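## Task

Pick up the foam block on the desk and set it down in the empty shelf spot whose lot number, printed on the shelf edge directly beneath it, is 477. Nothing else may leave its shelf, table or counter. The robot must not topple or finish leaning. At the end the block has to rest there by itself, not be held in place by the robot.

## Robot and tools

ROBOT. A simulated Hello Robot Stretch 4 with a single arm. It has an omni-wheel base, a lift sliding on a mast, an arm that telescopes forward, a three-joint wrist and a two-finger gripper. It stands about 1.6 m tall, and the base rim lies within 0.23 m of the base origin. A loose object may occasionally get a brief push from outside.

FRAMES. Base frame: origin on the floor below the base centre, x ahead, y to the left, z up. hand_pose is a fixed point between the open fingertips, given in the base frame; with all wrist joints at zero its axes line up with the base frame, and the printed value may be a little off. Odometry frame: the base frame where the scene began.

execute_actions. Argument "actions" is a list holding one action or none (none just reports state and images). An action has "base", "joints" or both, plus optional "pace" and "contact_limits"; or it is {"end_of_arm": "enable_torque"} on its own, which re-powers any wrist or gripper motor that shut off so it holds its current spot. All motions in one action start at once and may finish at different times.
- "base" holds exactly one relative move, measured from where the base last reported itself: translate_m (metres, forward +, -2 to 2, straight without turning), strafe_m (metres, left +, -2 to 2, sideways without turning) or rotate_rad (radians, counter-clockwise seen from above +, -3.2 to 3.2, in place).
- "joints" is one dictionary keyed by joint name, each value an absolute target: lift_m 0 to 1.2 (tolerance ±0.004); arm_m 0 to 0.55 extension (±0.004); wrist_yaw_rad -1.134 to 4.276 (±0.02; 0 ahead, + to the left, 3.14 tucked back, above 3.4 the arm may obstruct); wrist_pitch_rad -1.117 to 4.259 (±0.05; 0 level, 1.57 pointing down); wrist_roll_rad -1.117 to 4.259 (±0.02; 0 puts both fingers level, + turns the gripper clockwise as seen from behind it); gripper_m -0.038 to 0.141, the fingertip gap in metres (negative means fingers pressing together).
- "pace": "slow", "default", "fast" or "max" (default if omitted). Base top speeds 0.1/0.3/0.4/0.6 m/s and 1/2/3/4 rad/s in that order; with lift above 0.2 they are reduced further, to 0.3 m/s and 1 rad/s at lift 1.2. Wrist speed does not depend on pace.
- "contact_limits": only key arm_m, 0 (gentlest) to 0.75 (firmest), default 0.5; the arm stops when it pushes harder than that.
A joint target outside its range is clipped and still run, with a note. Any unknown key or other bad value rejects the whole call and nothing moves. A joint or base left out of an action may still be driving toward an older target without the statuses showing it. "cameras" picks images: omitted, null or ["all"] gives all; [] gives none; names are head_camera, head_left_camera, head_right_camera, wrist_camera. The "pictures" line lists image order. If a result reports a stop, the remaining execute_actions, wait and finished_scene calls in that same reply are skipped.

wait: {"seconds": 0 to 10}; commands nothing and returns state and images. zoom_image: {"camera", "region": [x0, y0, x1, y1]} in pixels of that camera's latest full image, top-left origin, region at most 504x504; useful for reading lot labels. finished_scene: {"scene": 1 or 2}; irreversible, reports success and gives the next task. The item must stay in place after release. Answering with no tool call ends every remaining scene. After resuming from a summary, first send an empty execute_actions to learn the scene and task.

RESULTS. base_status and joint_status: "done" (for the base, wheels turned the full amount even if slipping); "off_target" (stopped short, may still push); "contact_stop_at_<key>" (hit something; that lift, arm or wheel goes slack, a slack lift may sag under load and slack wheels may roll); "limit_stop_at_<name>"; "time_out"; "torque_fault" (a wrist or gripper motor maxed out and went limp; send enable_torque). After these the old target is dropped. "limit_stop_at_tilt" means over 6 degrees of lean: lift, arm and wheels go slack and ignore commands until the lean eases. "limit_stop_at_own_body" blocks a joint about to hit the robot; moving away is allowed; it can happen with pitch below -0.2 and roll below -0.4 or above 4. To unfold the wrist at the start, send lift_m 0.4 and wrist_yaw_rad 0 together. on_its_own covers things not commanded; "held at" there is a held target, not a position. lidar_m: 12 horizontal ranges in metres from the base origin, 30-degree sectors counter-clockwise from straight ahead (4th left, 7th behind, 10th right); "-" means nothing seen or closer than 0.25 m; it sees from about 0.15 m up to robot height and can miss glass, thin legs and things behind. wrist_depth_mm: 7x7 grid of median depths, 100 to 2000 mm, row by row from top left; includes the robot body, skips clear things. base_odometry counts wheel turns only; heading -3.142 to 3.142, left +. If turned_by_wheels and turned_by_imu differ by over about 0.1 rad, expect a collision or slip and a heading error near their difference. base_tilt in degrees, forward and right +, fixed bias up to about 1.5. motor_effort is percent of maximum, + toward higher joint values, bracket is the action's peak (noisy); wheel_0..2 + means turning right. Effort outside its rest range suggests pushing or carrying; a load in a level gripper shifts wrist_pitch_rad effort.

GRIPPING. Command gripper_m smaller than the object; going lower squeezes harder and pulls the object toward the wrist by up to a third of the shortfall, and opening pushes it back out. Neither the reading nor "done" proves a grasp; with a target of 0 or more a firm grip shows in gripper_m effort. Fingertips pressed on a surface can jam; lift to free them.

CAMERAS. head_camera at the mast top looks ahead and down (turn the base to aim it). head_left_camera and head_right_camera are fisheyes beside it, looking more steeply down and showing the base and arm. wrist_camera sits behind the fingers, fingertips near the bottom of its view. Calibration (K, distortion, T_world_to_cam mapping base frame to camera, pos_world) is listed per camera; it carries small errors, larger for the wrist camera when the arm is out, and results list any camera whose numbers changed.

AVOID. Turning or driving with over 1 kg held and arm_m above 0.2, especially fast; steady pushes or pulls with a high gripper or high contact limit; pressing the gripper into things (torque faults); dropping, slamming or knocking items off; letting a wheel ride up on something low. The robot keeps holding its last command while you think, and the scene keeps running.

Each tool is called after "Emit:" as name([rows], argument=value, ...), one row to a line, values as JSON.

## Session

Emit:
execute_actions(actions=[])

Scene clock: 0.00 s.
base_odometry: x=+0.000 y=+0.000 heading=+0.000 (m, m, rad; odometry frame)
turned_by_wheels: +0.000 (rad since the last result)
turned_by_imu: +0.000 (rad since the last result)
base_tilt: forward=+0.0 right=+1.0 (deg)
lidar_m: 0.64 1.76 1.85 1.47 0.91 0.80 0.82 0.96 2.37 1.20 0.73 0.63
base_status: not commanded
joint_positions: lift_m=+0.209 arm_m=-0.002 wrist_yaw_rad=+3.030 wrist_pitch_rad=+0.018 wrist_roll_rad=-0.005 gripper_m=+0.057
joint_status: not commanded
motor_effort: lift_m=+20 arm_m=+0 wrist_yaw_rad=+1 wrist_pitch_rad=-7 wrist_roll_rad=+0 gripper_m=-3 wheel_0=-1 wheel_1=+0 wheel_2=+0 (%)
hand_pose: x=-0.1085 y=+0.1191 z=+0.3817 quat_wxyz=(+0.056, -0.009, -0.002, +0.998) (m; base frame)
wrist_depth_mm: - 143 1008 946 891 831 809 / - 142 991 946 878 820 798 / 107 143 255 931 878 831 798 / 131 145 976 946 891 842 798 / 1160 1098 1008 946 891 842 798 / 1160 1060 195 946 195 831 798 / 976 946 991 146 878 809 788
pictures: head_camera, head_left_camera, head_right_camera, wrist_camera
Images, in order (width x height): head_camera 420x560, head_left_camera 420x672, head_right_camera 420x672, wrist_camera 616x392.

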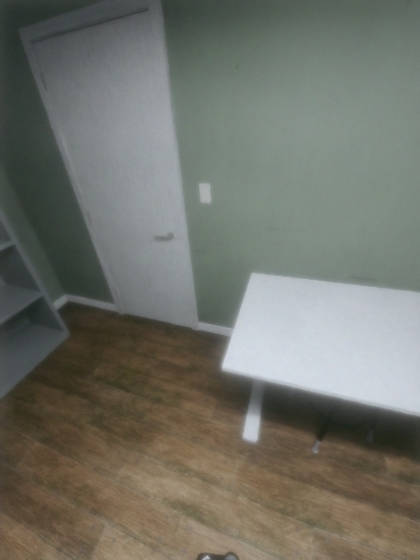

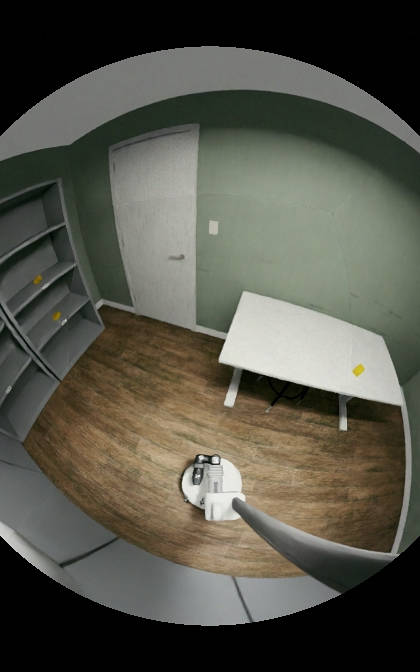

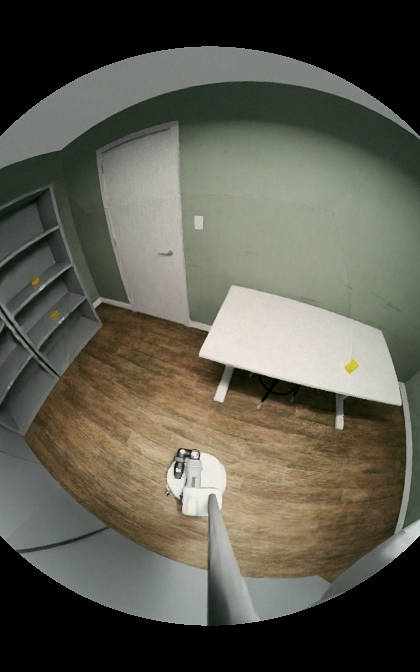

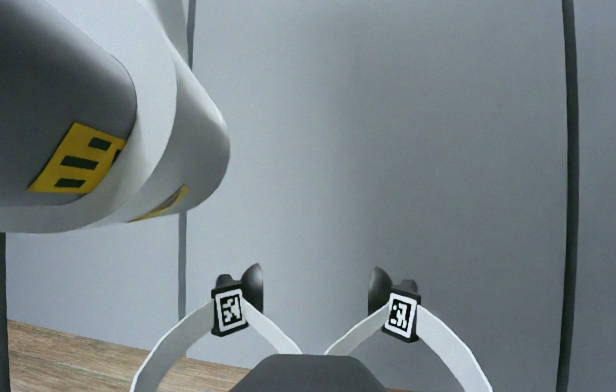

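Emit:
zoom_image(camera="head_left_camera", region=[0, 160, 130, 450])

Emit:
zoom_image(camera="head_right_camera", region=[290, 310, 410, 430])

Region (0, 160, 130, 450) of head_left_camera's 420x672 image, scaled by 1.738, with more detail than that image has; it fills the left 226 columns of this view, and the rest is white.

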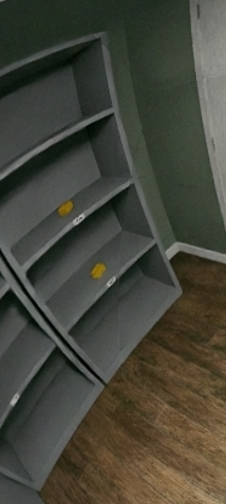

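Region (290, 310, 410, 430) of head_right_camera's 420x672 image, scaled by 4.200, with more detail than that image has.

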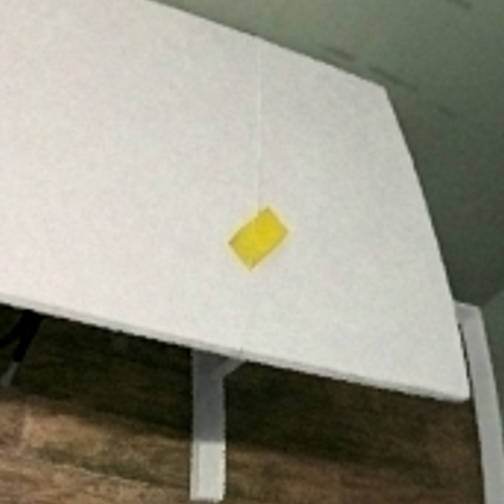

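Emit:
execute_actions([
  {"base":{"rotate_rad":-0.9},"joints":{"lift_m":0.75,"wrist_yaw_rad":0,"gripper_m":0.13},"pace":"fast"},
])

Scene clock: 4.57 s.
base_odometry: x=+0.000 y=+0.000 heading=-0.900 (m, m, rad; odometry frame)
turned_by_wheels: -0.900 (rad since the last result)
turned_by_imu: -0.886 (rad since the last result)
base_tilt: forward=+0.0 right=+1.1 (deg)
lidar_m: 0.69 0.64 0.66 1.97 1.87 1.25 0.85 0.80 0.83 1.11 2.37 1.01
base_status: done
joint_positions: lift_m=+0.750 arm_m=-0.002 wrist_yaw_rad=+0.000 wrist_pitch_rad=+0.018 wrist_roll_rad=-0.005 gripper_m=+0.130
joint_status: all done
motor_effort: lift_m=+22(21) arm_m=+0(1) wrist_yaw_rad=+0(7) wrist_pitch_rad=-6(7) wrist_roll_rad=+0(0) gripper_m=-2(3) wheel_0=+0(8) wheel_1=-1(8) wheel_2=-1(8) (%)
hand_pose: x=+0.4569 y=-0.0873 z=+0.9228 quat_wxyz=(+1.000, -0.003, +0.009, +0.000) (m; base frame)
wrist_depth_mm: 1078 1205 1336 1537 1756 - - / 1060 1182 1308 1499 1708 - - / 1098 1182 1336 1537 1708 - - / 1078 1229 1366 1499 1756 - - / 1078 1205 1336 1499 1708 - - / 820 759 732 917 854 211 - / 580 569 621 143 1205 - -
pictures: head_camera, head_left_camera, head_right_camera, wrist_camera
camera_calibration (this result's frames):
wrist_camera: T_world_to_cam=[[0.0294162, -0.999074, 0.0313846, -0.12734], [0.00520081, -0.0312447, -0.999498, 0.974929], [0.999554, 0.0295646, 0.00427689, -0.236102], [0, 0, 0, 1]] pos_world=[0.234672, -0.0897805, 0.979446]
Images, in order (width x height): head_camera 420x560, head_left_camera 420x672, head_right_camera 420x672, wrist_camera 616x392.

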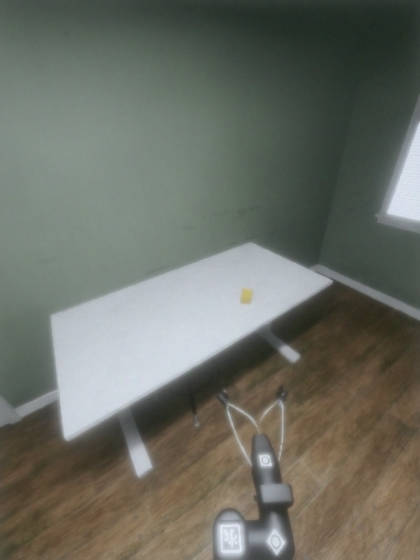

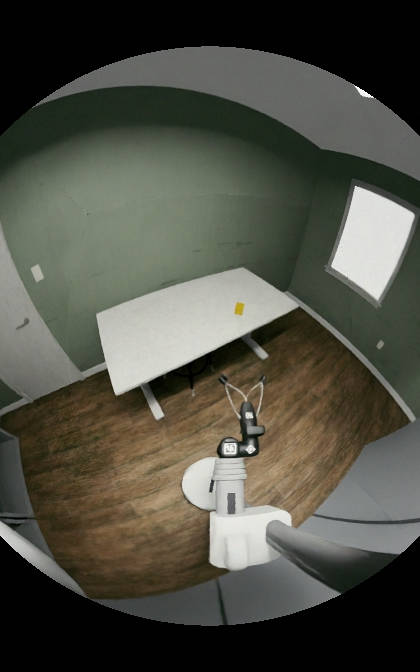

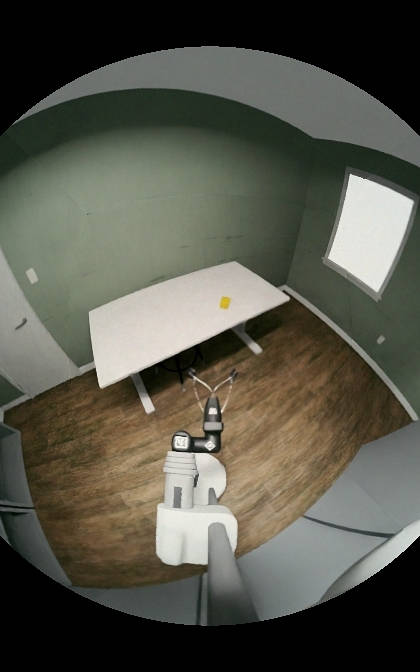

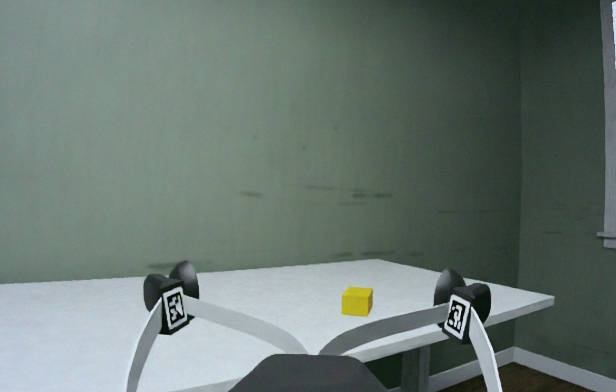

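Emit:
execute_actions([
  {"base":{"rotate_rad":-0.085},"joints":{"arm_m":0.3,"wrist_pitch_rad":0.35,"lift_m":0.8},"pace":"fast"},
], cameras=["head_camera","wrist_camera"])

Scene clock: 7.80 s.
base_odometry: x=+0.000 y=+0.000 heading=-0.985 (m, m, rad; odometry frame)
turned_by_wheels: -0.085 (rad since the last result)
turned_by_imu: -0.084 (rad since the last result)
base_tilt: forward=+0.0 right=+1.0 (deg)
lidar_m: 0.73 0.65 0.64 1.83 1.88 1.38 0.87 0.80 0.81 1.03 2.37 1.09
base_status: done
joint_positions: lift_m=+0.800 arm_m=+0.299 wrist_yaw_rad=+0.000 wrist_pitch_rad=+0.352 wrist_roll_rad=-0.005 gripper_m=+0.130
joint_status: all done
motor_effort: lift_m=+22(28) arm_m=+7(10) wrist_yaw_rad=+0(1) wrist_pitch_rad=-6(6) wrist_roll_rad=+0(0) gripper_m=-2(0) wheel_0=+1(8) wheel_1=+1(7) wheel_2=+0(5) (%)
hand_pose: x=+0.7404 y=-0.0874 z=+0.8786 quat_wxyz=(+0.985, -0.003, +0.175, +0.001) (m; base frame)
wrist_depth_mm: 842 917 1060 1229 1430 1708 1756 / 866 960 1098 1281 1499 1808 1756 / 904 1008 1160 1281 1576 1983 1808 / 854 878 866 866 878 891 1808 / 603 609 621 603 627 699 1808 / 459 442 430 477 504 209 1618 / 384 377 397 144 1336 1336 1366
pictures: head_camera, wrist_camera
camera_calibration (this result's frames):
wrist_camera: T_world_to_cam=[[0.0378188, -0.999082, 0.0201422, -0.130718], [-0.322725, -0.0312878, -0.945976, 1.12499], [0.945737, 0.0292753, -0.323611, -0.191366], [0, 0, 0, 1]] pos_world=[0.548988, -0.0897976, 1.00492]
Images, in order (width x height): head_camera 420x560, wrist_camera 616x392.

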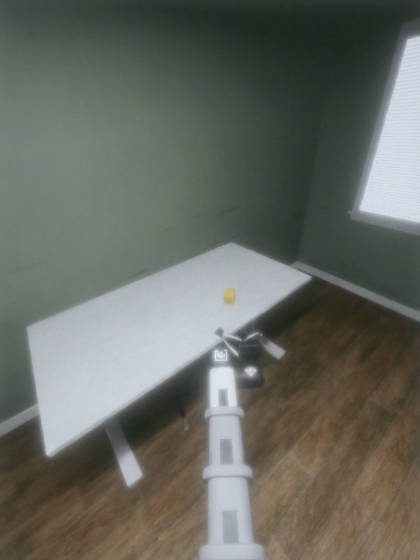

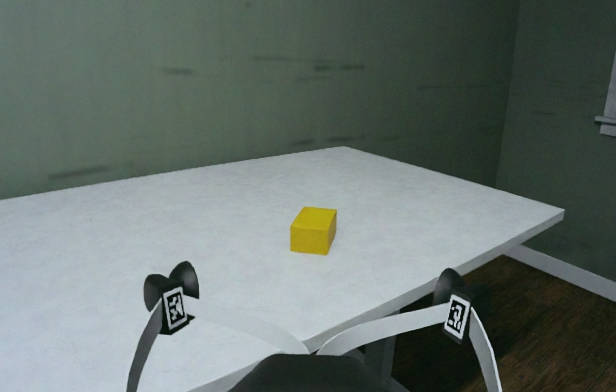

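Emit:
execute_actions([
  {"base":{"translate_m":0.25},"joints":{"lift_m":0.70,"gripper_m":0.14},"pace":"fast"},
], cameras=["head_right_camera","wrist_camera"])

Scene clock: 11.60 s.
base_odometry: x=+0.138 y=-0.208 heading=-0.985 (m, m, rad; odometry frame)
turned_by_wheels: +0.000 (rad since the last result)
turned_by_imu: -0.001 (rad since the last result)
base_tilt: forward=+0.0 right=+1.0 (deg)
lidar_m: 0.50 0.43 0.44 0.58 2.03 1.69 1.09 0.98 1.01 1.27 2.20 0.82
base_status: done
joint_positions: lift_m=+0.700 arm_m=+0.299 wrist_yaw_rad=+0.000 wrist_pitch_rad=+0.352 wrist_roll_rad=-0.005 gripper_m=+0.140
joint_status: all done
motor_effort: lift_m=+17(24) arm_m=+7(7) wrist_yaw_rad=-2(1) wrist_pitch_rad=-5(6) wrist_roll_rad=-1(0) gripper_m=-2(4) wheel_0=-1(7) wheel_1=+0(8) wheel_2=+1(13) (%)
hand_pose: x=+0.7404 y=-0.0874 z=+0.7790 quat_wxyz=(+0.985, -0.003, +0.175, +0.001) (m; base frame)
wrist_depth_mm: 691 759 866 1008 1160 1397 1576 / 699 788 891 1042 1229 1499 1618 / 741 809 878 976 1160 1576 1661 / 559 564 564 574 574 580 585 / 392 399 402 342 404 407 404 / 301 278 283 312 312 206 324 / 252 247 259 147 257 255 1229
pictures: head_right_camera, wrist_camera
camera_calibration (this result's frames):
wrist_camera: T_world_to_cam=[[0.0378125, -0.999082, 0.0201399, -0.128709], [-0.322781, -0.0312854, -0.945956, 1.03082], [0.945718, 0.0292682, -0.323668, -0.22357], [0, 0, 0, 1]] pos_world=[0.54903, -0.0897982, 0.905339]
Images, in order (width x height): head_right_camera 420x672, wrist_camera 616x392.

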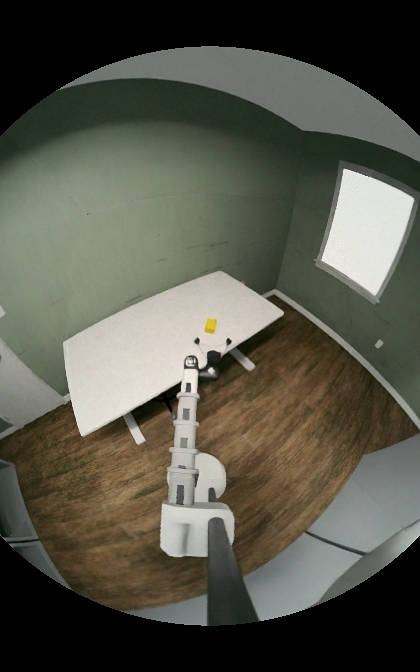

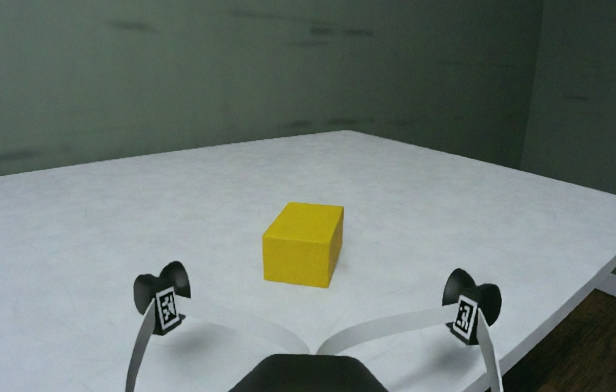

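Emit:
execute_actions([
  {"base":{"strafe_m":0.063},"joints":{"lift_m":0.672,"wrist_yaw_rad":-0.2,"arm_m":0.38},"pace":"fast"},
], cameras=["wrist_camera"])

Scene clock: 14.03 s.
base_odometry: x=+0.191 y=-0.173 heading=-0.985 (m, m, rad; odometry frame)
turned_by_wheels: +0.000 (rad since the last result)
turned_by_imu: +0.000 (rad since the last result)
base_tilt: forward=+0.0 right=+1.1 (deg)
lidar_m: 0.46 0.40 0.42 1.54 1.98 1.80 1.12 1.03 1.06 1.35 2.27 0.74
base_status: done
joint_positions: lift_m=+0.672 arm_m=+0.379 wrist_yaw_rad=-0.200 wrist_pitch_rad=+0.352 wrist_roll_rad=-0.005 gripper_m=+0.140
joint_status: all done
motor_effort: lift_m=+17(19) arm_m=+8(12) wrist_yaw_rad=-1(4) wrist_pitch_rad=-7(6) wrist_roll_rad=+1(0) gripper_m=+0(0) wheel_0=+1(10) wheel_1=-2(8) wheel_2=+0(1) (%)
hand_pose: x=+0.7976 y=-0.1394 z=+0.7510 quat_wxyz=(+0.980, +0.015, +0.175, -0.098) (m; base frame)
wrist_depth_mm: 640 732 878 1078 1336 1661 1499 / 661 759 917 1098 1464 1708 1576 / 668 741 820 820 842 1756 1537 / 477 480 484 488 492 500 496 / 334 340 342 271 347 345 343 / 256 236 241 266 266 206 274 / 214 210 220 147 219 213 229
pictures: wrist_camera
camera_calibration (this result's frames):
wrist_camera: T_world_to_cam=[[-0.161252, -0.986708, 0.0201365, -0.0217688], [-0.322653, 0.033425, -0.945927, 1.03009], [0.93268, -0.159029, -0.323754, -0.301021], [0, 0, 0, 1]] pos_world=[0.609607, -0.103781, 0.877369]
Images, in order (width x height): wrist_camera 616x392.

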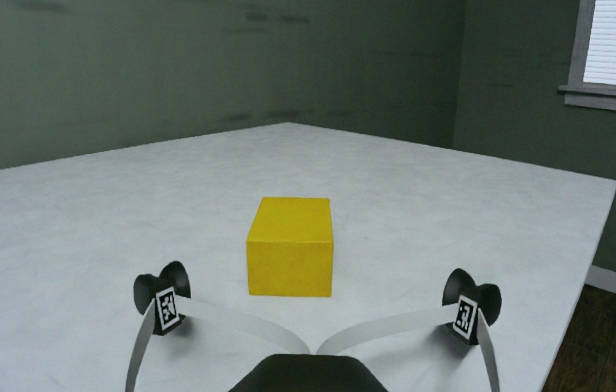

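Emit:
execute_actions([
  {"joints":{"lift_m":0.663,"arm_m":0.475},"pace":"fast"},
], cameras=["wrist_camera"])

Scene clock: 15.73 s.
base_odometry: x=+0.191 y=-0.173 heading=-0.985 (m, m, rad; odometry frame)
turned_by_wheels: +0.000 (rad since the last result)
turned_by_imu: +0.000 (rad since the last result)
base_tilt: forward=+0.0 right=+1.0 (deg)
lidar_m: 0.46 0.39 0.40 1.53 1.97 1.73 1.12 1.03 1.05 1.31 2.26 0.70
base_status: not commanded
joint_positions: lift_m=+0.663 arm_m=+0.474 wrist_yaw_rad=-0.200 wrist_pitch_rad=+0.352 wrist_roll_rad=-0.005 gripper_m=+0.140
joint_status: all done
motor_effort: lift_m=+17(18) arm_m=+7(8) wrist_yaw_rad=-2(0) wrist_pitch_rad=-6(6) wrist_roll_rad=+1(0) gripper_m=+1(1) wheel_0=+0(0) wheel_1=-2(2) wheel_2=+0(0) (%)
hand_pose: x=+0.8926 y=-0.1394 z=+0.7420 quat_wxyz=(+0.980, +0.015, +0.175, -0.098) (m; base frame)
wrist_depth_mm: 580 668 798 976 1255 1576 1430 / 597 691 831 1008 1308 1618 1499 / 615 683 778 778 1182 1756 1537 / 449 455 455 459 466 469 469 / 315 320 324 229 325 327 325 / 241 224 226 177 194 206 248 / 201 198 201 147 202 200 -
pictures: wrist_camera
camera_calibration (this result's frames):
wrist_camera: T_world_to_cam=[[-0.161424, -0.98668, 0.0201375, -0.00615998], [-0.322627, 0.033477, -0.945934, 1.0522], [0.93266, -0.159193, -0.323734, -0.392537], [0, 0, 0, 1]] pos_world=[0.704576, -0.103792, 0.868355]
Images, in order (width x height): wrist_camera 616x392.

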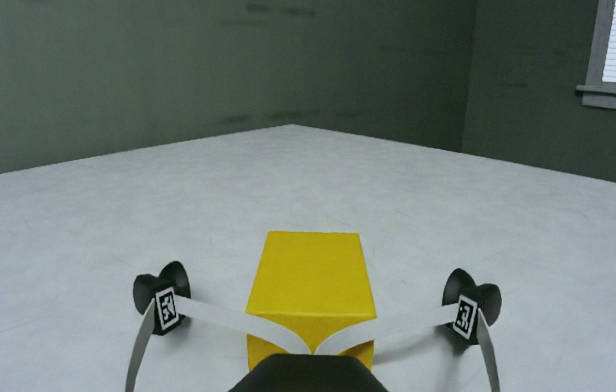

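Emit:
execute_actions([
  {"joints":{"gripper_m":0.025}},
], cameras=["wrist_camera"])

Emit:
execute_actions([
  {"joints":{"lift_m":0.72},"pace":"fast"},
], cameras=["wrist_camera"])

Scene clock: 18.27 s.
base_odometry: x=+0.191 y=-0.173 heading=-0.985 (m, m, rad; odometry frame)
turned_by_wheels: +0.000 (rad since the last result)
turned_by_imu: +0.000 (rad since the last result)
base_tilt: forward=+0.0 right=+1.1 (deg)
lidar_m: 0.45 0.40 0.42 1.54 1.97 1.75 1.14 1.02 1.04 1.32 2.28 0.72
base_status: not commanded
joint_positions: lift_m=+0.663 arm_m=+0.474 wrist_yaw_rad=-0.200 wrist_pitch_rad=+0.352 wrist_roll_rad=-0.005 gripper_m=+0.025
joint_status: all done
motor_effort: lift_m=+17(17) arm_m=+7(7) wrist_yaw_rad=+0(1) wrist_pitch_rad=-6(6) wrist_roll_rad=+0(0) gripper_m=-14(13) wheel_0=+0(0) wheel_1=-2(2) wheel_2=+0(1) (%)
hand_pose: x=+0.8926 y=-0.1394 z=+0.7420 quat_wxyz=(+0.980, +0.015, +0.175, -0.098) (m; base frame)
wrist_depth_mm: 580 661 788 976 1229 1576 1464 / 597 683 820 1008 1281 1618 1464 / 609 668 768 788 1205 1708 1576 / 452 452 452 462 462 466 469 / 312 319 322 221 327 325 324 / 240 245 186 169 182 249 247 / 200 190 201 162 195 191 -
pictures: wrist_camera
camera_calibration (this result's frames):
wrist_camera: T_world_to_cam=[[-0.161423, -0.98668, 0.0201357, -0.00615899], [-0.322672, 0.0334861, -0.945918, 1.05221], [0.932644, -0.15919, -0.32378, -0.392488], [0, 0, 0, 1]] pos_world=[0.704578, -0.103792, 0.868351]
Images, in order (width x height): wrist_camera 616x392.

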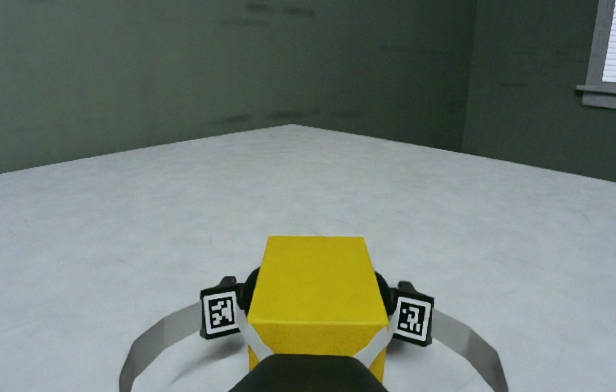

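Scene clock: 19.23 s.
base_odometry: x=+0.191 y=-0.173 heading=-0.985 (m, m, rad; odometry frame)
turned_by_wheels: +0.000 (rad since the last result)
turned_by_imu: +0.000 (rad since the last result)
base_tilt: forward=-0.1 right=+1.1 (deg)
lidar_m: 0.47 0.41 0.41 1.53 1.97 1.74 1.13 1.04 1.04 1.34 2.27 0.71
base_status: not commanded
joint_positions: lift_m=+0.720 arm_m=+0.474 wrist_yaw_rad=-0.200 wrist_pitch_rad=+0.352 wrist_roll_rad=-0.005 gripper_m=+0.025
joint_status: all done
motor_effort: lift_m=+23(27) arm_m=+7(8) wrist_yaw_rad=-1(1) wrist_pitch_rad=-7(6) wrist_roll_rad=+0(0) gripper_m=-14(14) wheel_0=-1(0) wheel_1=-2(2) wheel_2=-1(0) (%)
hand_pose: x=+0.8926 y=-0.1394 z=+0.7984 quat_wxyz=(+0.980, +0.015, +0.175, -0.098) (m; base frame)
wrist_depth_mm: 585 668 798 960 1229 1576 1464 / 597 676 831 1008 1308 1618 1499 / 621 707 842 1008 1397 1756 1537 / 609 615 621 634 634 640 1537 / 433 436 442 222 449 445 442 / 330 338 186 169 182 342 340 / 277 262 277 162 267 262 282
pictures: wrist_camera
camera_calibration (this result's frames):
wrist_camera: T_world_to_cam=[[-0.161418, -0.986681, 0.0201264, -0.00729104], [-0.3229, 0.0335323, -0.945839, 1.10573], [0.932566, -0.159175, -0.324012, -0.373938], [0, 0, 0, 1]] pos_world=[0.704587, -0.103793, 0.924832]
Images, in order (width x height): wrist_camera 616x392.

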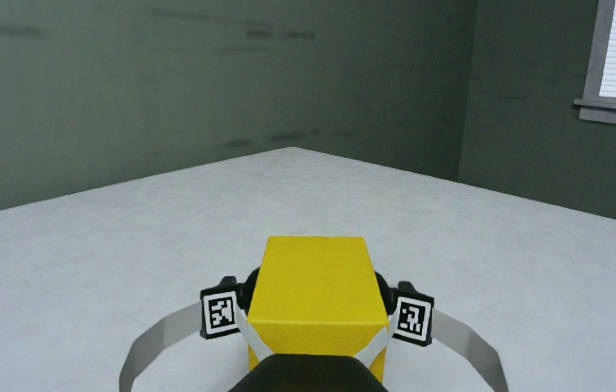

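Emit:
execute_actions([
  {"base":{"rotate_rad":2.25},"joints":{"lift_m":0.76,"arm_m":0.0,"wrist_yaw_rad":0},"pace":"fast"},
])

Scene clock: 21.90 s.
base_odometry: x=+0.191 y=-0.173 heading=+1.265 (m, m, rad; odometry frame)
turned_by_wheels: +2.250 (rad since the last result)
turned_by_imu: +2.215 (rad since the last result)
base_tilt: forward=-0.1 right=+1.1 (deg)
lidar_m: 1.95 1.44 1.07 1.04 1.10 1.58 2.32 0.60 0.43 0.39 0.43 1.76
base_status: done
joint_positions: lift_m=+0.760 arm_m=+0.001 wrist_yaw_rad=+0.000 wrist_pitch_rad=+0.352 wrist_roll_rad=-0.005 gripper_m=+0.025
joint_status: all done
motor_effort: lift_m=+22(26) arm_m=-8(9) wrist_yaw_rad=+0(5) wrist_pitch_rad=-8(7) wrist_roll_rad=+1(0) gripper_m=-15(14) wheel_0=-1(8) wheel_1=+0(7) wheel_2=-1(7) (%)
hand_pose: x=+0.4431 y=-0.0874 z=+0.8385 quat_wxyz=(+0.985, -0.003, +0.175, +0.001) (m; base frame)
wrist_depth_mm: 1464 1863 - 1983 1983 1863 1921 / 1499 1808 - - - 1983 1921 / 1464 1863 - 1921 - - 1921 / 1464 - - - - - 1863 / 1537 1983 1983 221 1921 1983 1863 / 1464 1576 186 169 182 1618 1618 / 1281 1229 1281 162 1255 1229 1308
pictures: head_camera, head_left_camera, head_right_camera, wrist_camera
camera_calibration (this result's frames):
wrist_camera: T_world_to_cam=[[0.0379386, -0.999077, 0.0201207, -0.118672], [-0.323188, -0.0313207, -0.945816, 0.99118], [0.945574, 0.0293802, -0.324078, 0.0772952], [0, 0, 0, 1]] pos_world=[0.251752, -0.0897889, 0.964912]
Images, in order (width x height): head_camera 420x560, head_left_camera 420x672, head_right_camera 420x672, wrist_camera 616x392.

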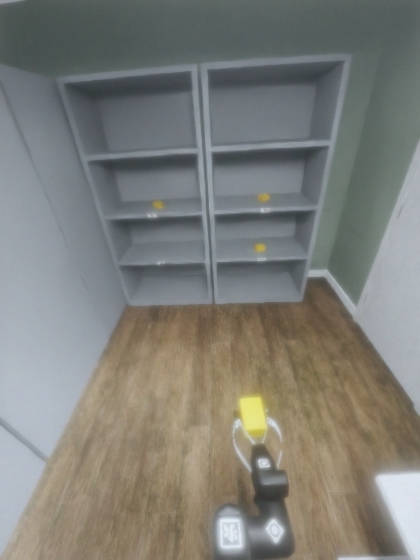

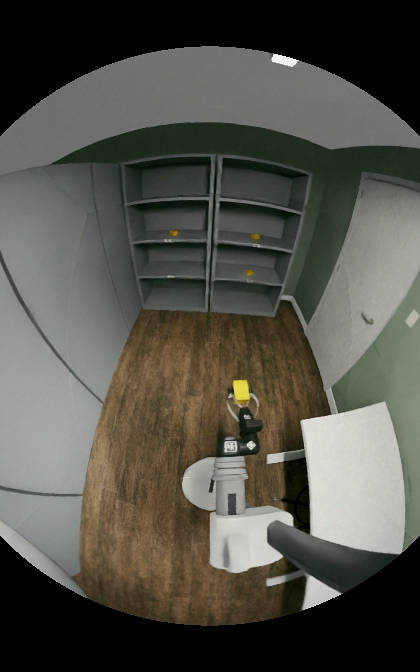

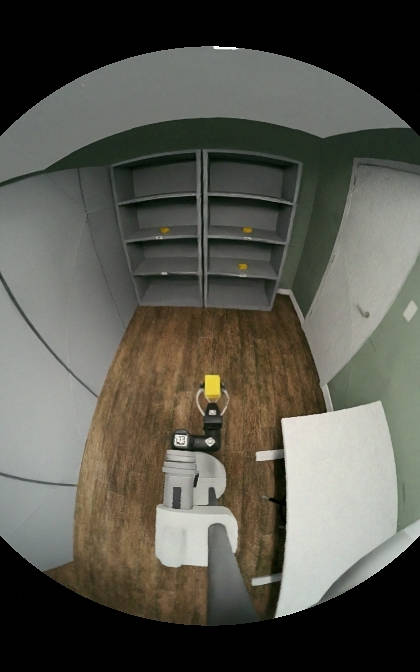

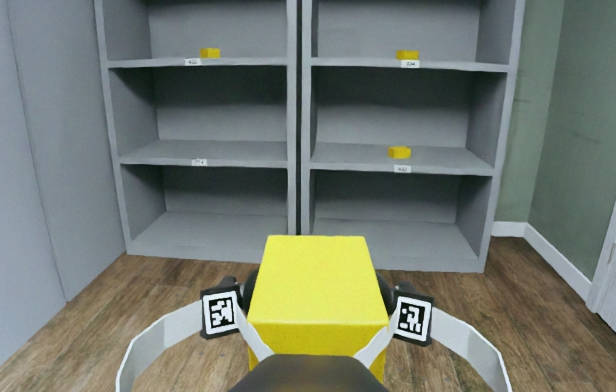

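Emit:
zoom_image(camera="wrist_camera", region=[160, 40, 460, 190])

Emit:
zoom_image(camera="wrist_camera", region=[170, 140, 230, 180])

Region (160, 40, 460, 190) of wrist_camera's 616x392 image, scaled by 1.680.

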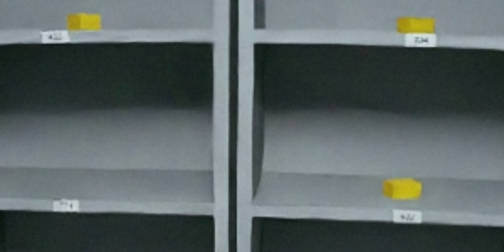

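Region (170, 140, 230, 180) of wrist_camera's 616x392 image, scaled by 8.400.

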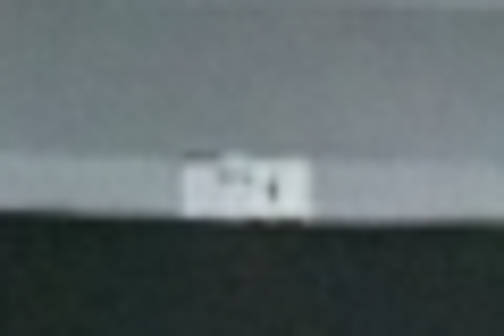

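Emit:
zoom_image(camera="head_camera", region=[130, 190, 200, 275])

Emit:
zoom_image(camera="head_camera", region=[230, 185, 300, 270])

Region (130, 190, 200, 275) of head_camera's 420x560 image, scaled by 5.929, with more detail than that image has; it fills the left 415 columns of this view, and the rest is white.

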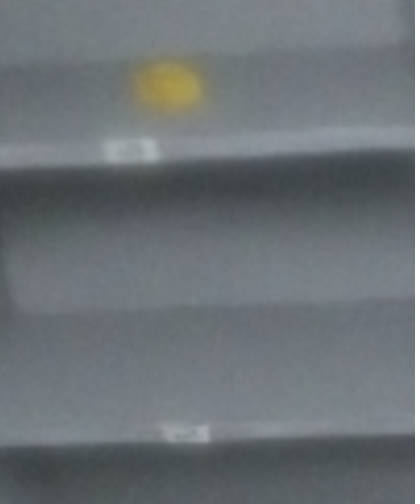

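Region (230, 185, 300, 270) of head_camera's 420x560 image, scaled by 5.929, with more detail than that image has; it fills the left 415 columns of this view, and the rest is white.

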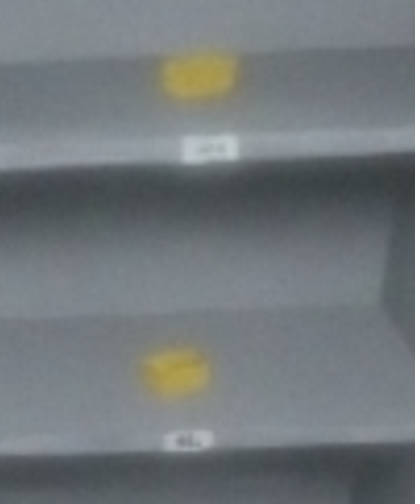

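Emit:
execute_actions([
  {"base":{"rotate_rad":2.4},"joints":{"wrist_pitch_rad":0.1},"pace":"fast"},
])

Scene clock: 25.77 s.
base_odometry: x=+0.191 y=-0.173 heading=-2.618 (m, m, rad; odometry frame)
turned_by_wheels: +2.400 (rad since the last result)
turned_by_imu: +2.361 (rad since the last result)
base_tilt: forward=-0.1 right=+1.0 (deg)
lidar_m: 1.29 2.25 0.75 0.47 0.41 0.41 0.49 1.94 1.87 1.17 1.03 1.05
base_status: done
joint_positions: lift_m=+0.760 arm_m=+0.001 wrist_yaw_rad=+0.000 wrist_pitch_rad=+0.103 wrist_roll_rad=-0.005 gripper_m=+0.025
joint_status: all done
motor_effort: lift_m=+22(22) arm_m=-8(8) wrist_yaw_rad=+0(2) wrist_pitch_rad=-7(16) wrist_roll_rad=+1(1) gripper_m=-14(14) wheel_0=+0(6) wheel_1=+0(4) wheel_2=+0(9) (%)
hand_pose: x=+0.4593 y=-0.0874 z=+0.9085 quat_wxyz=(+0.999, -0.003, +0.051, +0.000) (m; base frame)
wrist_depth_mm: 1756 1983 - 1336 1042 831 723 / 1808 1983 - 1336 1042 854 732 / 1808 - - 1397 1060 854 741 / 1808 - - 1397 1078 866 750 / 1808 - - 222 1025 878 750 / 1863 - 186 169 182 831 750 / 1808 1756 1863 161 991 788 768
pictures: head_camera, head_left_camera, head_right_camera, wrist_camera
camera_calibration (this result's frames):
wrist_camera: T_world_to_cam=[[0.0317357, -0.999081, 0.0288127, -0.125757], [-0.0793409, -0.0312545, -0.996357, 0.996593], [0.996342, 0.0293341, -0.0802598, -0.16016], [0, 0, 0, 1]] pos_world=[0.242635, -0.0897954, 0.983732]
Images, in order (width x height): head_camera 420x560, head_left_camera 420x672, head_right_camera 420x672, wrist_camera 616x392.

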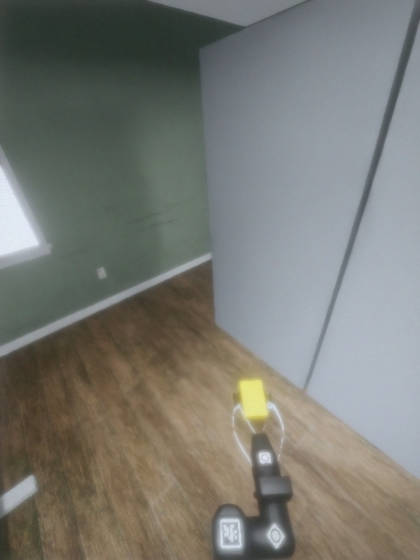

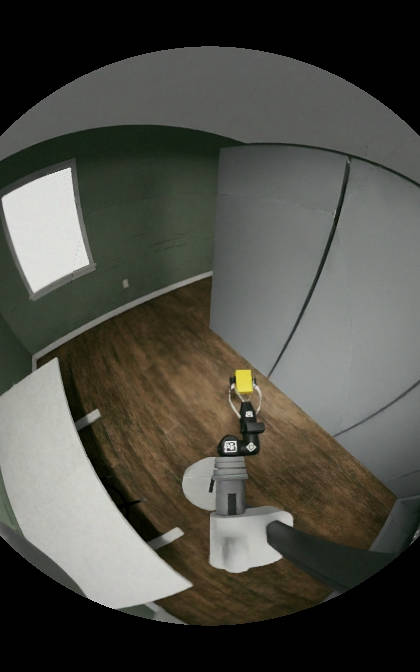

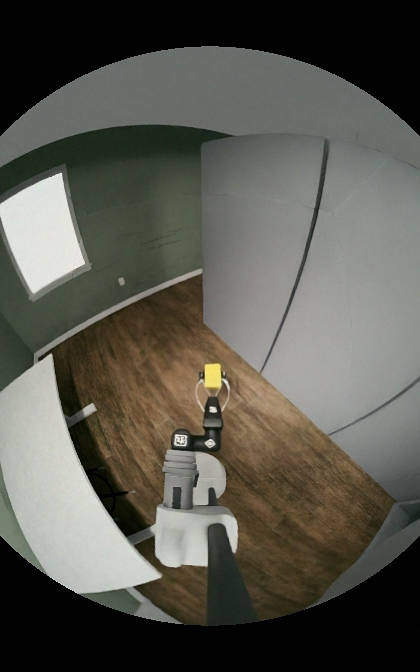

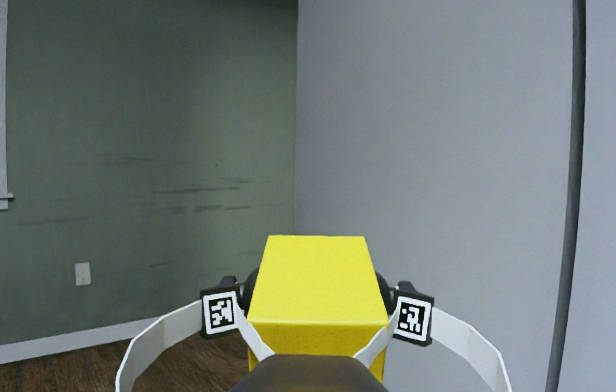

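Emit:
execute_actions([
  {"base":{"rotate_rad":-0.87},"joints":{"lift_m":0.45},"pace":"fast"},
], cameras=[])

Emit:
execute_actions([
  {"base":{"strafe_m":1.75},"joints":{"lift_m":0.3},"pace":"max"},
])

Scene clock: 30.40 s.
base_odometry: x=+0.191 y=-0.173 heading=+2.795 (m, m, rad; odometry frame)
turned_by_wheels: -0.870 (rad since the last result)
turned_by_imu: -0.856 (rad since the last result)
base_tilt: forward=+0.0 right=+1.1 (deg)
lidar_m: 1.03 1.10 1.47 2.30 0.64 0.43 0.41 0.43 1.70 1.93 1.48 1.09
base_status: done
joint_positions: lift_m=+0.450 arm_m=+0.001 wrist_yaw_rad=+0.000 wrist_pitch_rad=+0.103 wrist_roll_rad=-0.005 gripper_m=+0.025
joint_status: all done
motor_effort: lift_m=+17(25) arm_m=-8(8) wrist_yaw_rad=+0(1) wrist_pitch_rad=-7(8) wrist_roll_rad=+1(1) gripper_m=-15(15) wheel_0=+0(5) wheel_1=+0(9) wheel_2=+0(8) (%)
hand_pose: x=+0.4593 y=-0.0874 z=+0.5989 quat_wxyz=(+0.999, -0.003, +0.051, +0.000) (m; base frame)
wrist_depth_mm: 831 820 820 788 788 768 778 / 842 820 831 809 798 788 788 / 842 831 831 809 820 809 798 / 854 842 842 820 820 809 809 / 854 854 842 222 831 831 820 / 878 854 186 169 181 831 820 / 891 878 866 162 842 831 831
pictures: none
No camera images: the call's "cameras" was empty. Leave "cameras" out to get every camera's image.

Scene clock: 35.13 s.
base_odometry: x=-0.404 y=-1.819 heading=+2.795 (m, m, rad; odometry frame)
turned_by_wheels: +0.000 (rad since the last result)
turned_by_imu: -0.002 (rad since the last result)
base_tilt: forward=-0.1 right=+1.1 (deg)
lidar_m: 2.24 0.79 0.57 0.49 0.52 0.75 1.22 0.79 0.71 1.67 1.49 1.14
base_status: done
joint_positions: lift_m=+0.300 arm_m=+0.001 wrist_yaw_rad=+0.000 wrist_pitch_rad=+0.103 wrist_roll_rad=-0.005 gripper_m=+0.025
joint_status: all done
motor_effort: lift_m=+19(22) arm_m=-8(8) wrist_yaw_rad=+1(0) wrist_pitch_rad=-8(8) wrist_roll_rad=+1(0) gripper_m=-16(15) wheel_0=+0(9) wheel_1=-3(15) wheel_2=+0(0) (%)
hand_pose: x=+0.4592 y=-0.0874 z=+0.4488 quat_wxyz=(+0.999, -0.003, +0.051, +0.000) (m; base frame)
wrist_depth_mm: 866 1255 - - - 866 768 / 891 1281 - - - 854 788 / 904 1308 - - - 866 778 / 917 1308 - - - 878 798 / 904 1308 - 221 - 854 809 / 904 1205 186 169 182 831 820 / 891 917 991 162 960 831 820
pictures: head_camera, head_left_camera, head_right_camera, wrist_camera
camera_calibration (this result's frames):
wrist_camera: T_world_to_cam=[[0.031516, -0.999088, 0.0288159, -0.112473], [-0.0792946, -0.0312386, -0.996362, 0.538495], [0.996353, 0.0291163, -0.0802068, -0.197064], [0, 0, 0, 1]] pos_world=[0.242589, -0.0898107, 0.523971]
Images, in order (width x height): head_camera 420x560, head_left_camera 420x672, head_right_camera 420x672, wrist_camera 616x392.

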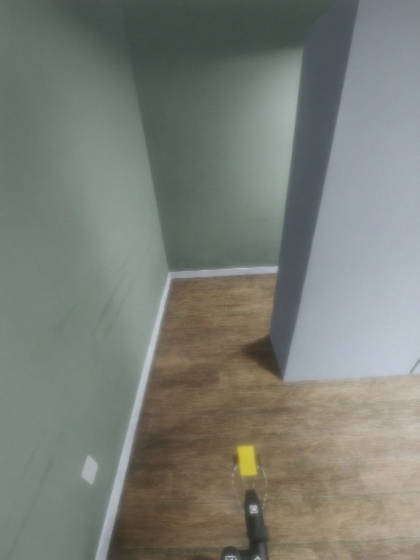

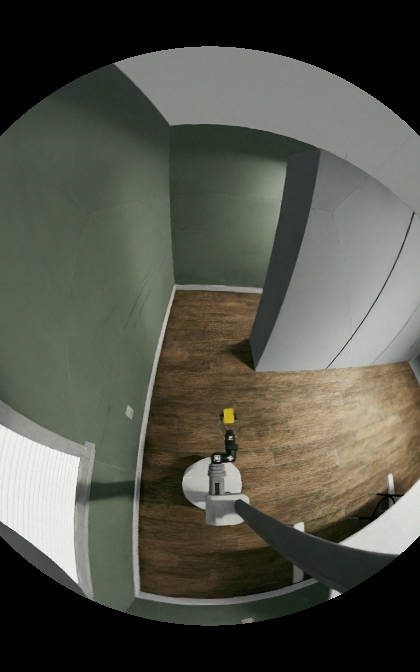

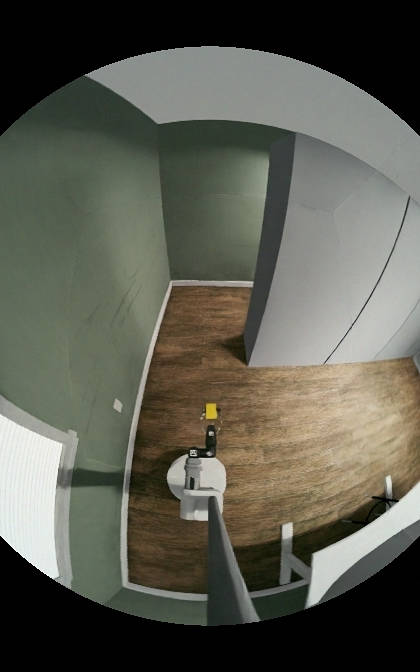

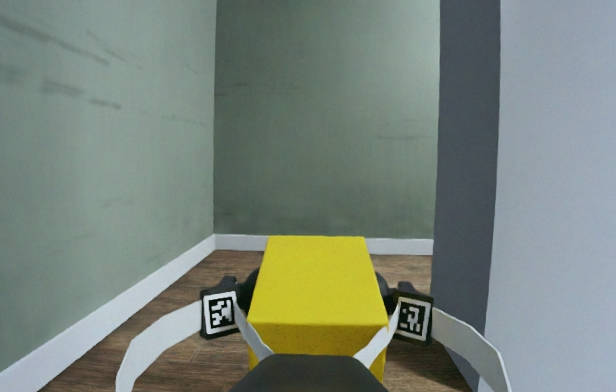

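Emit:
execute_actions([
  {"base":{"translate_m":1.75},"pace":"max"},
], cameras=["head_right_camera"])

Scene clock: 40.57 s.
base_odometry: x=-2.050 y=-1.224 heading=+2.794 (m, m, rad; odometry frame)
turned_by_wheels: +0.000 (rad since the last result)
turned_by_imu: -0.005 (rad since the last result)
base_tilt: forward=+0.0 right=+1.0 (deg)
lidar_m: 0.72 0.79 0.59 0.55 0.58 0.80 2.32 0.63 0.47 0.86 1.09 0.79
base_status: done
joint_positions: lift_m=+0.300 arm_m=+0.001 wrist_yaw_rad=+0.000 wrist_pitch_rad=+0.103 wrist_roll_rad=-0.005 gripper_m=+0.025
joint_status: not commanded
motor_effort: lift_m=+19(19) arm_m=-8(8) wrist_yaw_rad=-2(1) wrist_pitch_rad=-7(7) wrist_roll_rad=+0(0) gripper_m=-16(15) wheel_0=-2(11) wheel_1=-1(12) wheel_2=+1(14) (%)
hand_pose: x=+0.4592 y=-0.0874 z=+0.4488 quat_wxyz=(+0.999, -0.003, +0.051, +0.000) (m; base frame)
wrist_depth_mm: 530 530 525 512 512 508 504 / 530 535 530 521 521 517 508 / 544 539 535 525 525 521 517 / 549 549 539 535 530 530 521 / 554 549 544 222 535 530 530 / 564 559 186 168 182 539 539 / 574 564 559 162 549 539 544
pictures: head_right_camera
Images, in order (width x height): head_right_camera 420x672.

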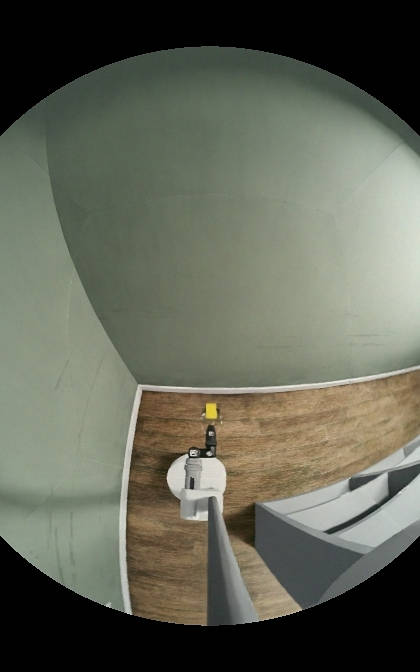

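Emit:
execute_actions([
  {"base":{"rotate_rad":-1.60},"pace":"fast"},
], cameras=[])

Emit:
execute_actions([
  {"base":{"strafe_m":0.35},"joints":{"wrist_yaw_rad":-0.5,"lift_m":0.45},"pace":"max"},
])

Scene clock: 42.87 s.
base_odometry: x=-2.050 y=-1.224 heading=+1.194 (m, m, rad; odometry frame)
turned_by_wheels: -1.600 (rad since the last result)
turned_by_imu: -1.574 (rad since the last result)
base_tilt: forward=+0.0 right=+1.0 (deg)
lidar_m: 0.80 1.13 0.79 0.74 0.78 0.59 0.57 0.56 0.77 1.85 0.65 0.46
base_status: done
joint_positions: lift_m=+0.300 arm_m=+0.001 wrist_yaw_rad=+0.000 wrist_pitch_rad=+0.103 wrist_roll_rad=-0.005 gripper_m=+0.025
joint_status: not commanded
motor_effort: lift_m=+19(20) arm_m=-8(8) wrist_yaw_rad=-1(1) wrist_pitch_rad=-8(7) wrist_roll_rad=+0(0) gripper_m=-14(16) wheel_0=+0(5) wheel_1=+0(6) wheel_2=-1(9) (%)
hand_pose: x=+0.4592 y=-0.0875 z=+0.4488 quat_wxyz=(+0.999, -0.003, +0.051, +0.000) (m; base frame)
wrist_depth_mm: 1205 1808 - - 1025 1042 - / 1229 1863 - - 1042 1042 220 / 1255 1808 - - 1060 1060 220 / 1255 1863 - - 1078 364 220 / 1281 1756 - 221 1098 1098 219 / 1205 1336 186 169 182 1098 216 / 991 904 991 162 820 238 -
pictures: none
No camera images: the call's "cameras" was empty. Leave "cameras" out to get every camera's image.

Scene clock: 44.83 s.
base_odometry: x=-2.375 y=-1.096 heading=+1.194 (m, m, rad; odometry frame)
turned_by_wheels: +0.000 (rad since the last result)
turned_by_imu: +0.000 (rad since the last result)
base_tilt: forward=+0.0 right=+1.1 (deg)
lidar_m: 1.93 0.60 0.41 0.38 0.42 0.57 0.58 0.59 0.81 1.99 0.70 0.79
base_status: done
joint_positions: lift_m=+0.450 arm_m=+0.001 wrist_yaw_rad=-0.500 wrist_pitch_rad=+0.102 wrist_roll_rad=-0.005 gripper_m=+0.025
joint_status: all done
motor_effort: lift_m=+22(26) arm_m=-7(7) wrist_yaw_rad=+0(7) wrist_pitch_rad=-6(8) wrist_roll_rad=+0(1) gripper_m=-14(15) wheel_0=+0(9) wheel_1=-1(14) wheel_2=+0(2) (%)
hand_pose: x=+0.3822 y=-0.2143 z=+0.5985 quat_wxyz=(+0.968, +0.010, +0.050, -0.247) (m; base frame)
wrist_depth_mm: - - - 1205 809 778 442 / - - - 1205 1255 1008 439 / - - - 1229 1336 1060 445 / - - - 1229 1308 1042 452 / - - - 220 750 647 455 / 1708 1756 186 169 182 1025 466 / 1255 1160 1281 162 1098 480 466
pictures: head_camera, head_left_camera, head_right_camera, wrist_camera
camera_calibration (this result's frames):
wrist_camera: T_world_to_cam=[[-0.451151, -0.891982, 0.0288227, -0.0336788], [-0.0844579, 0.0105216, -0.996371, 0.688575], [0.888442, -0.451948, -0.0800818, -0.166485], [0, 0, 0, 1]] pos_world=[0.190874, -0.112528, 0.673715]
Images, in order (width x height): head_camera 420x560, head_left_camera 420x672, head_right_camera 420x672, wrist_camera 616x392.

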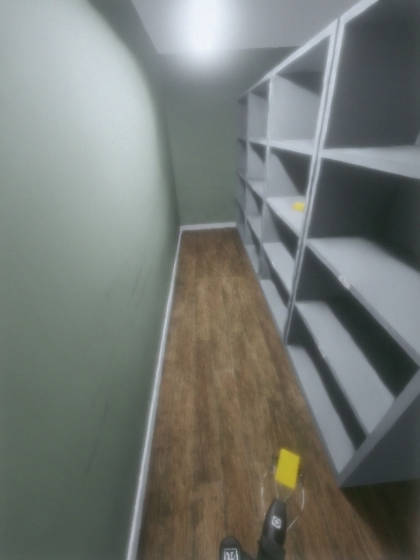

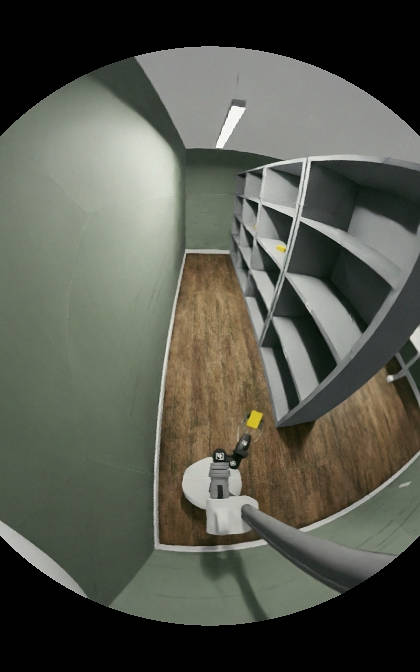

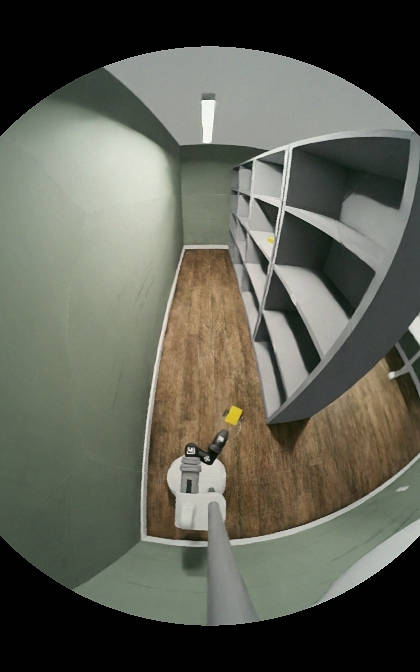

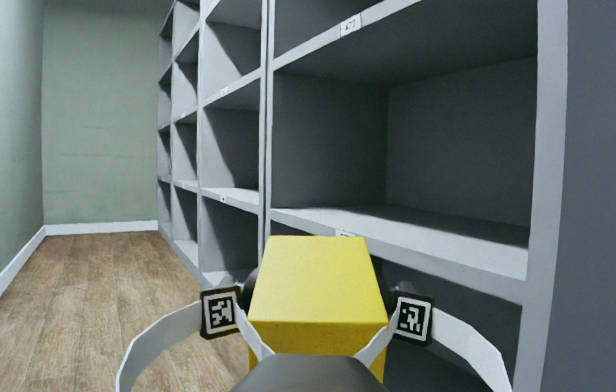

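Emit:
zoom_image(camera="wrist_camera", region=[320, 0, 390, 50])

Region (320, 0, 390, 50) of wrist_camera's 616x392 image, scaled by 7.200; it fills the top 360 rows of this view, and the rest is white.

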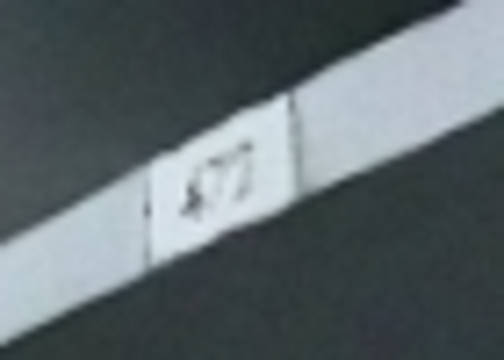

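Emit:
execute_actions([
  {"base":{"translate_m":1.01},"joints":{"wrist_pitch_rad":0.352,"lift_m":0.99},"pace":"max"},
], cameras=["head_right_camera"])

Scene clock: 50.03 s.
base_odometry: x=-2.004 y=-0.156 heading=+1.194 (m, m, rad; odometry frame)
turned_by_wheels: +0.000 (rad since the last result)
turned_by_imu: -0.003 (rad since the last result)
base_tilt: forward=+0.0 right=+1.1 (deg)
lidar_m: 1.82 0.67 0.48 0.44 0.44 0.63 1.58 1.63 0.53 0.52 0.54 0.72
base_status: done
joint_positions: lift_m=+0.990 arm_m=+0.001 wrist_yaw_rad=-0.500 wrist_pitch_rad=+0.354 wrist_roll_rad=-0.005 gripper_m=+0.025
joint_status: all done
motor_effort: lift_m=+22(32) arm_m=-7(8) wrist_yaw_rad=+1(2) wrist_pitch_rad=-6(7) wrist_roll_rad=+0(0) gripper_m=-15(13) wheel_0=-2(7) wheel_1=+0(5) wheel_2=+1(13) (%)
hand_pose: x=+0.3677 y=-0.2064 z=+1.0680 quat_wxyz=(+0.954, +0.041, +0.171, -0.243) (m; base frame)
wrist_depth_mm: - - 1808 1098 1182 946 798 / - - 1863 1118 1229 976 798 / - - 1983 1098 1098 946 820 / - - - 1229 707 647 597 / - - - 222 1281 521 415 / 1863 1983 186 169 182 1025 430 / 1618 1499 1576 162 854 469 442
pictures: head_right_camera
Images, in order (width x height): head_right_camera 420x672.

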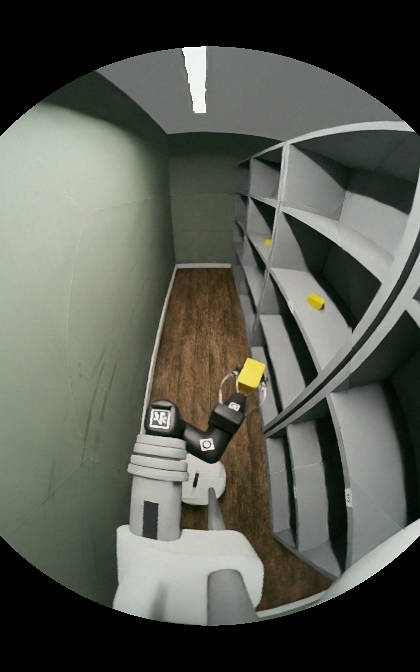

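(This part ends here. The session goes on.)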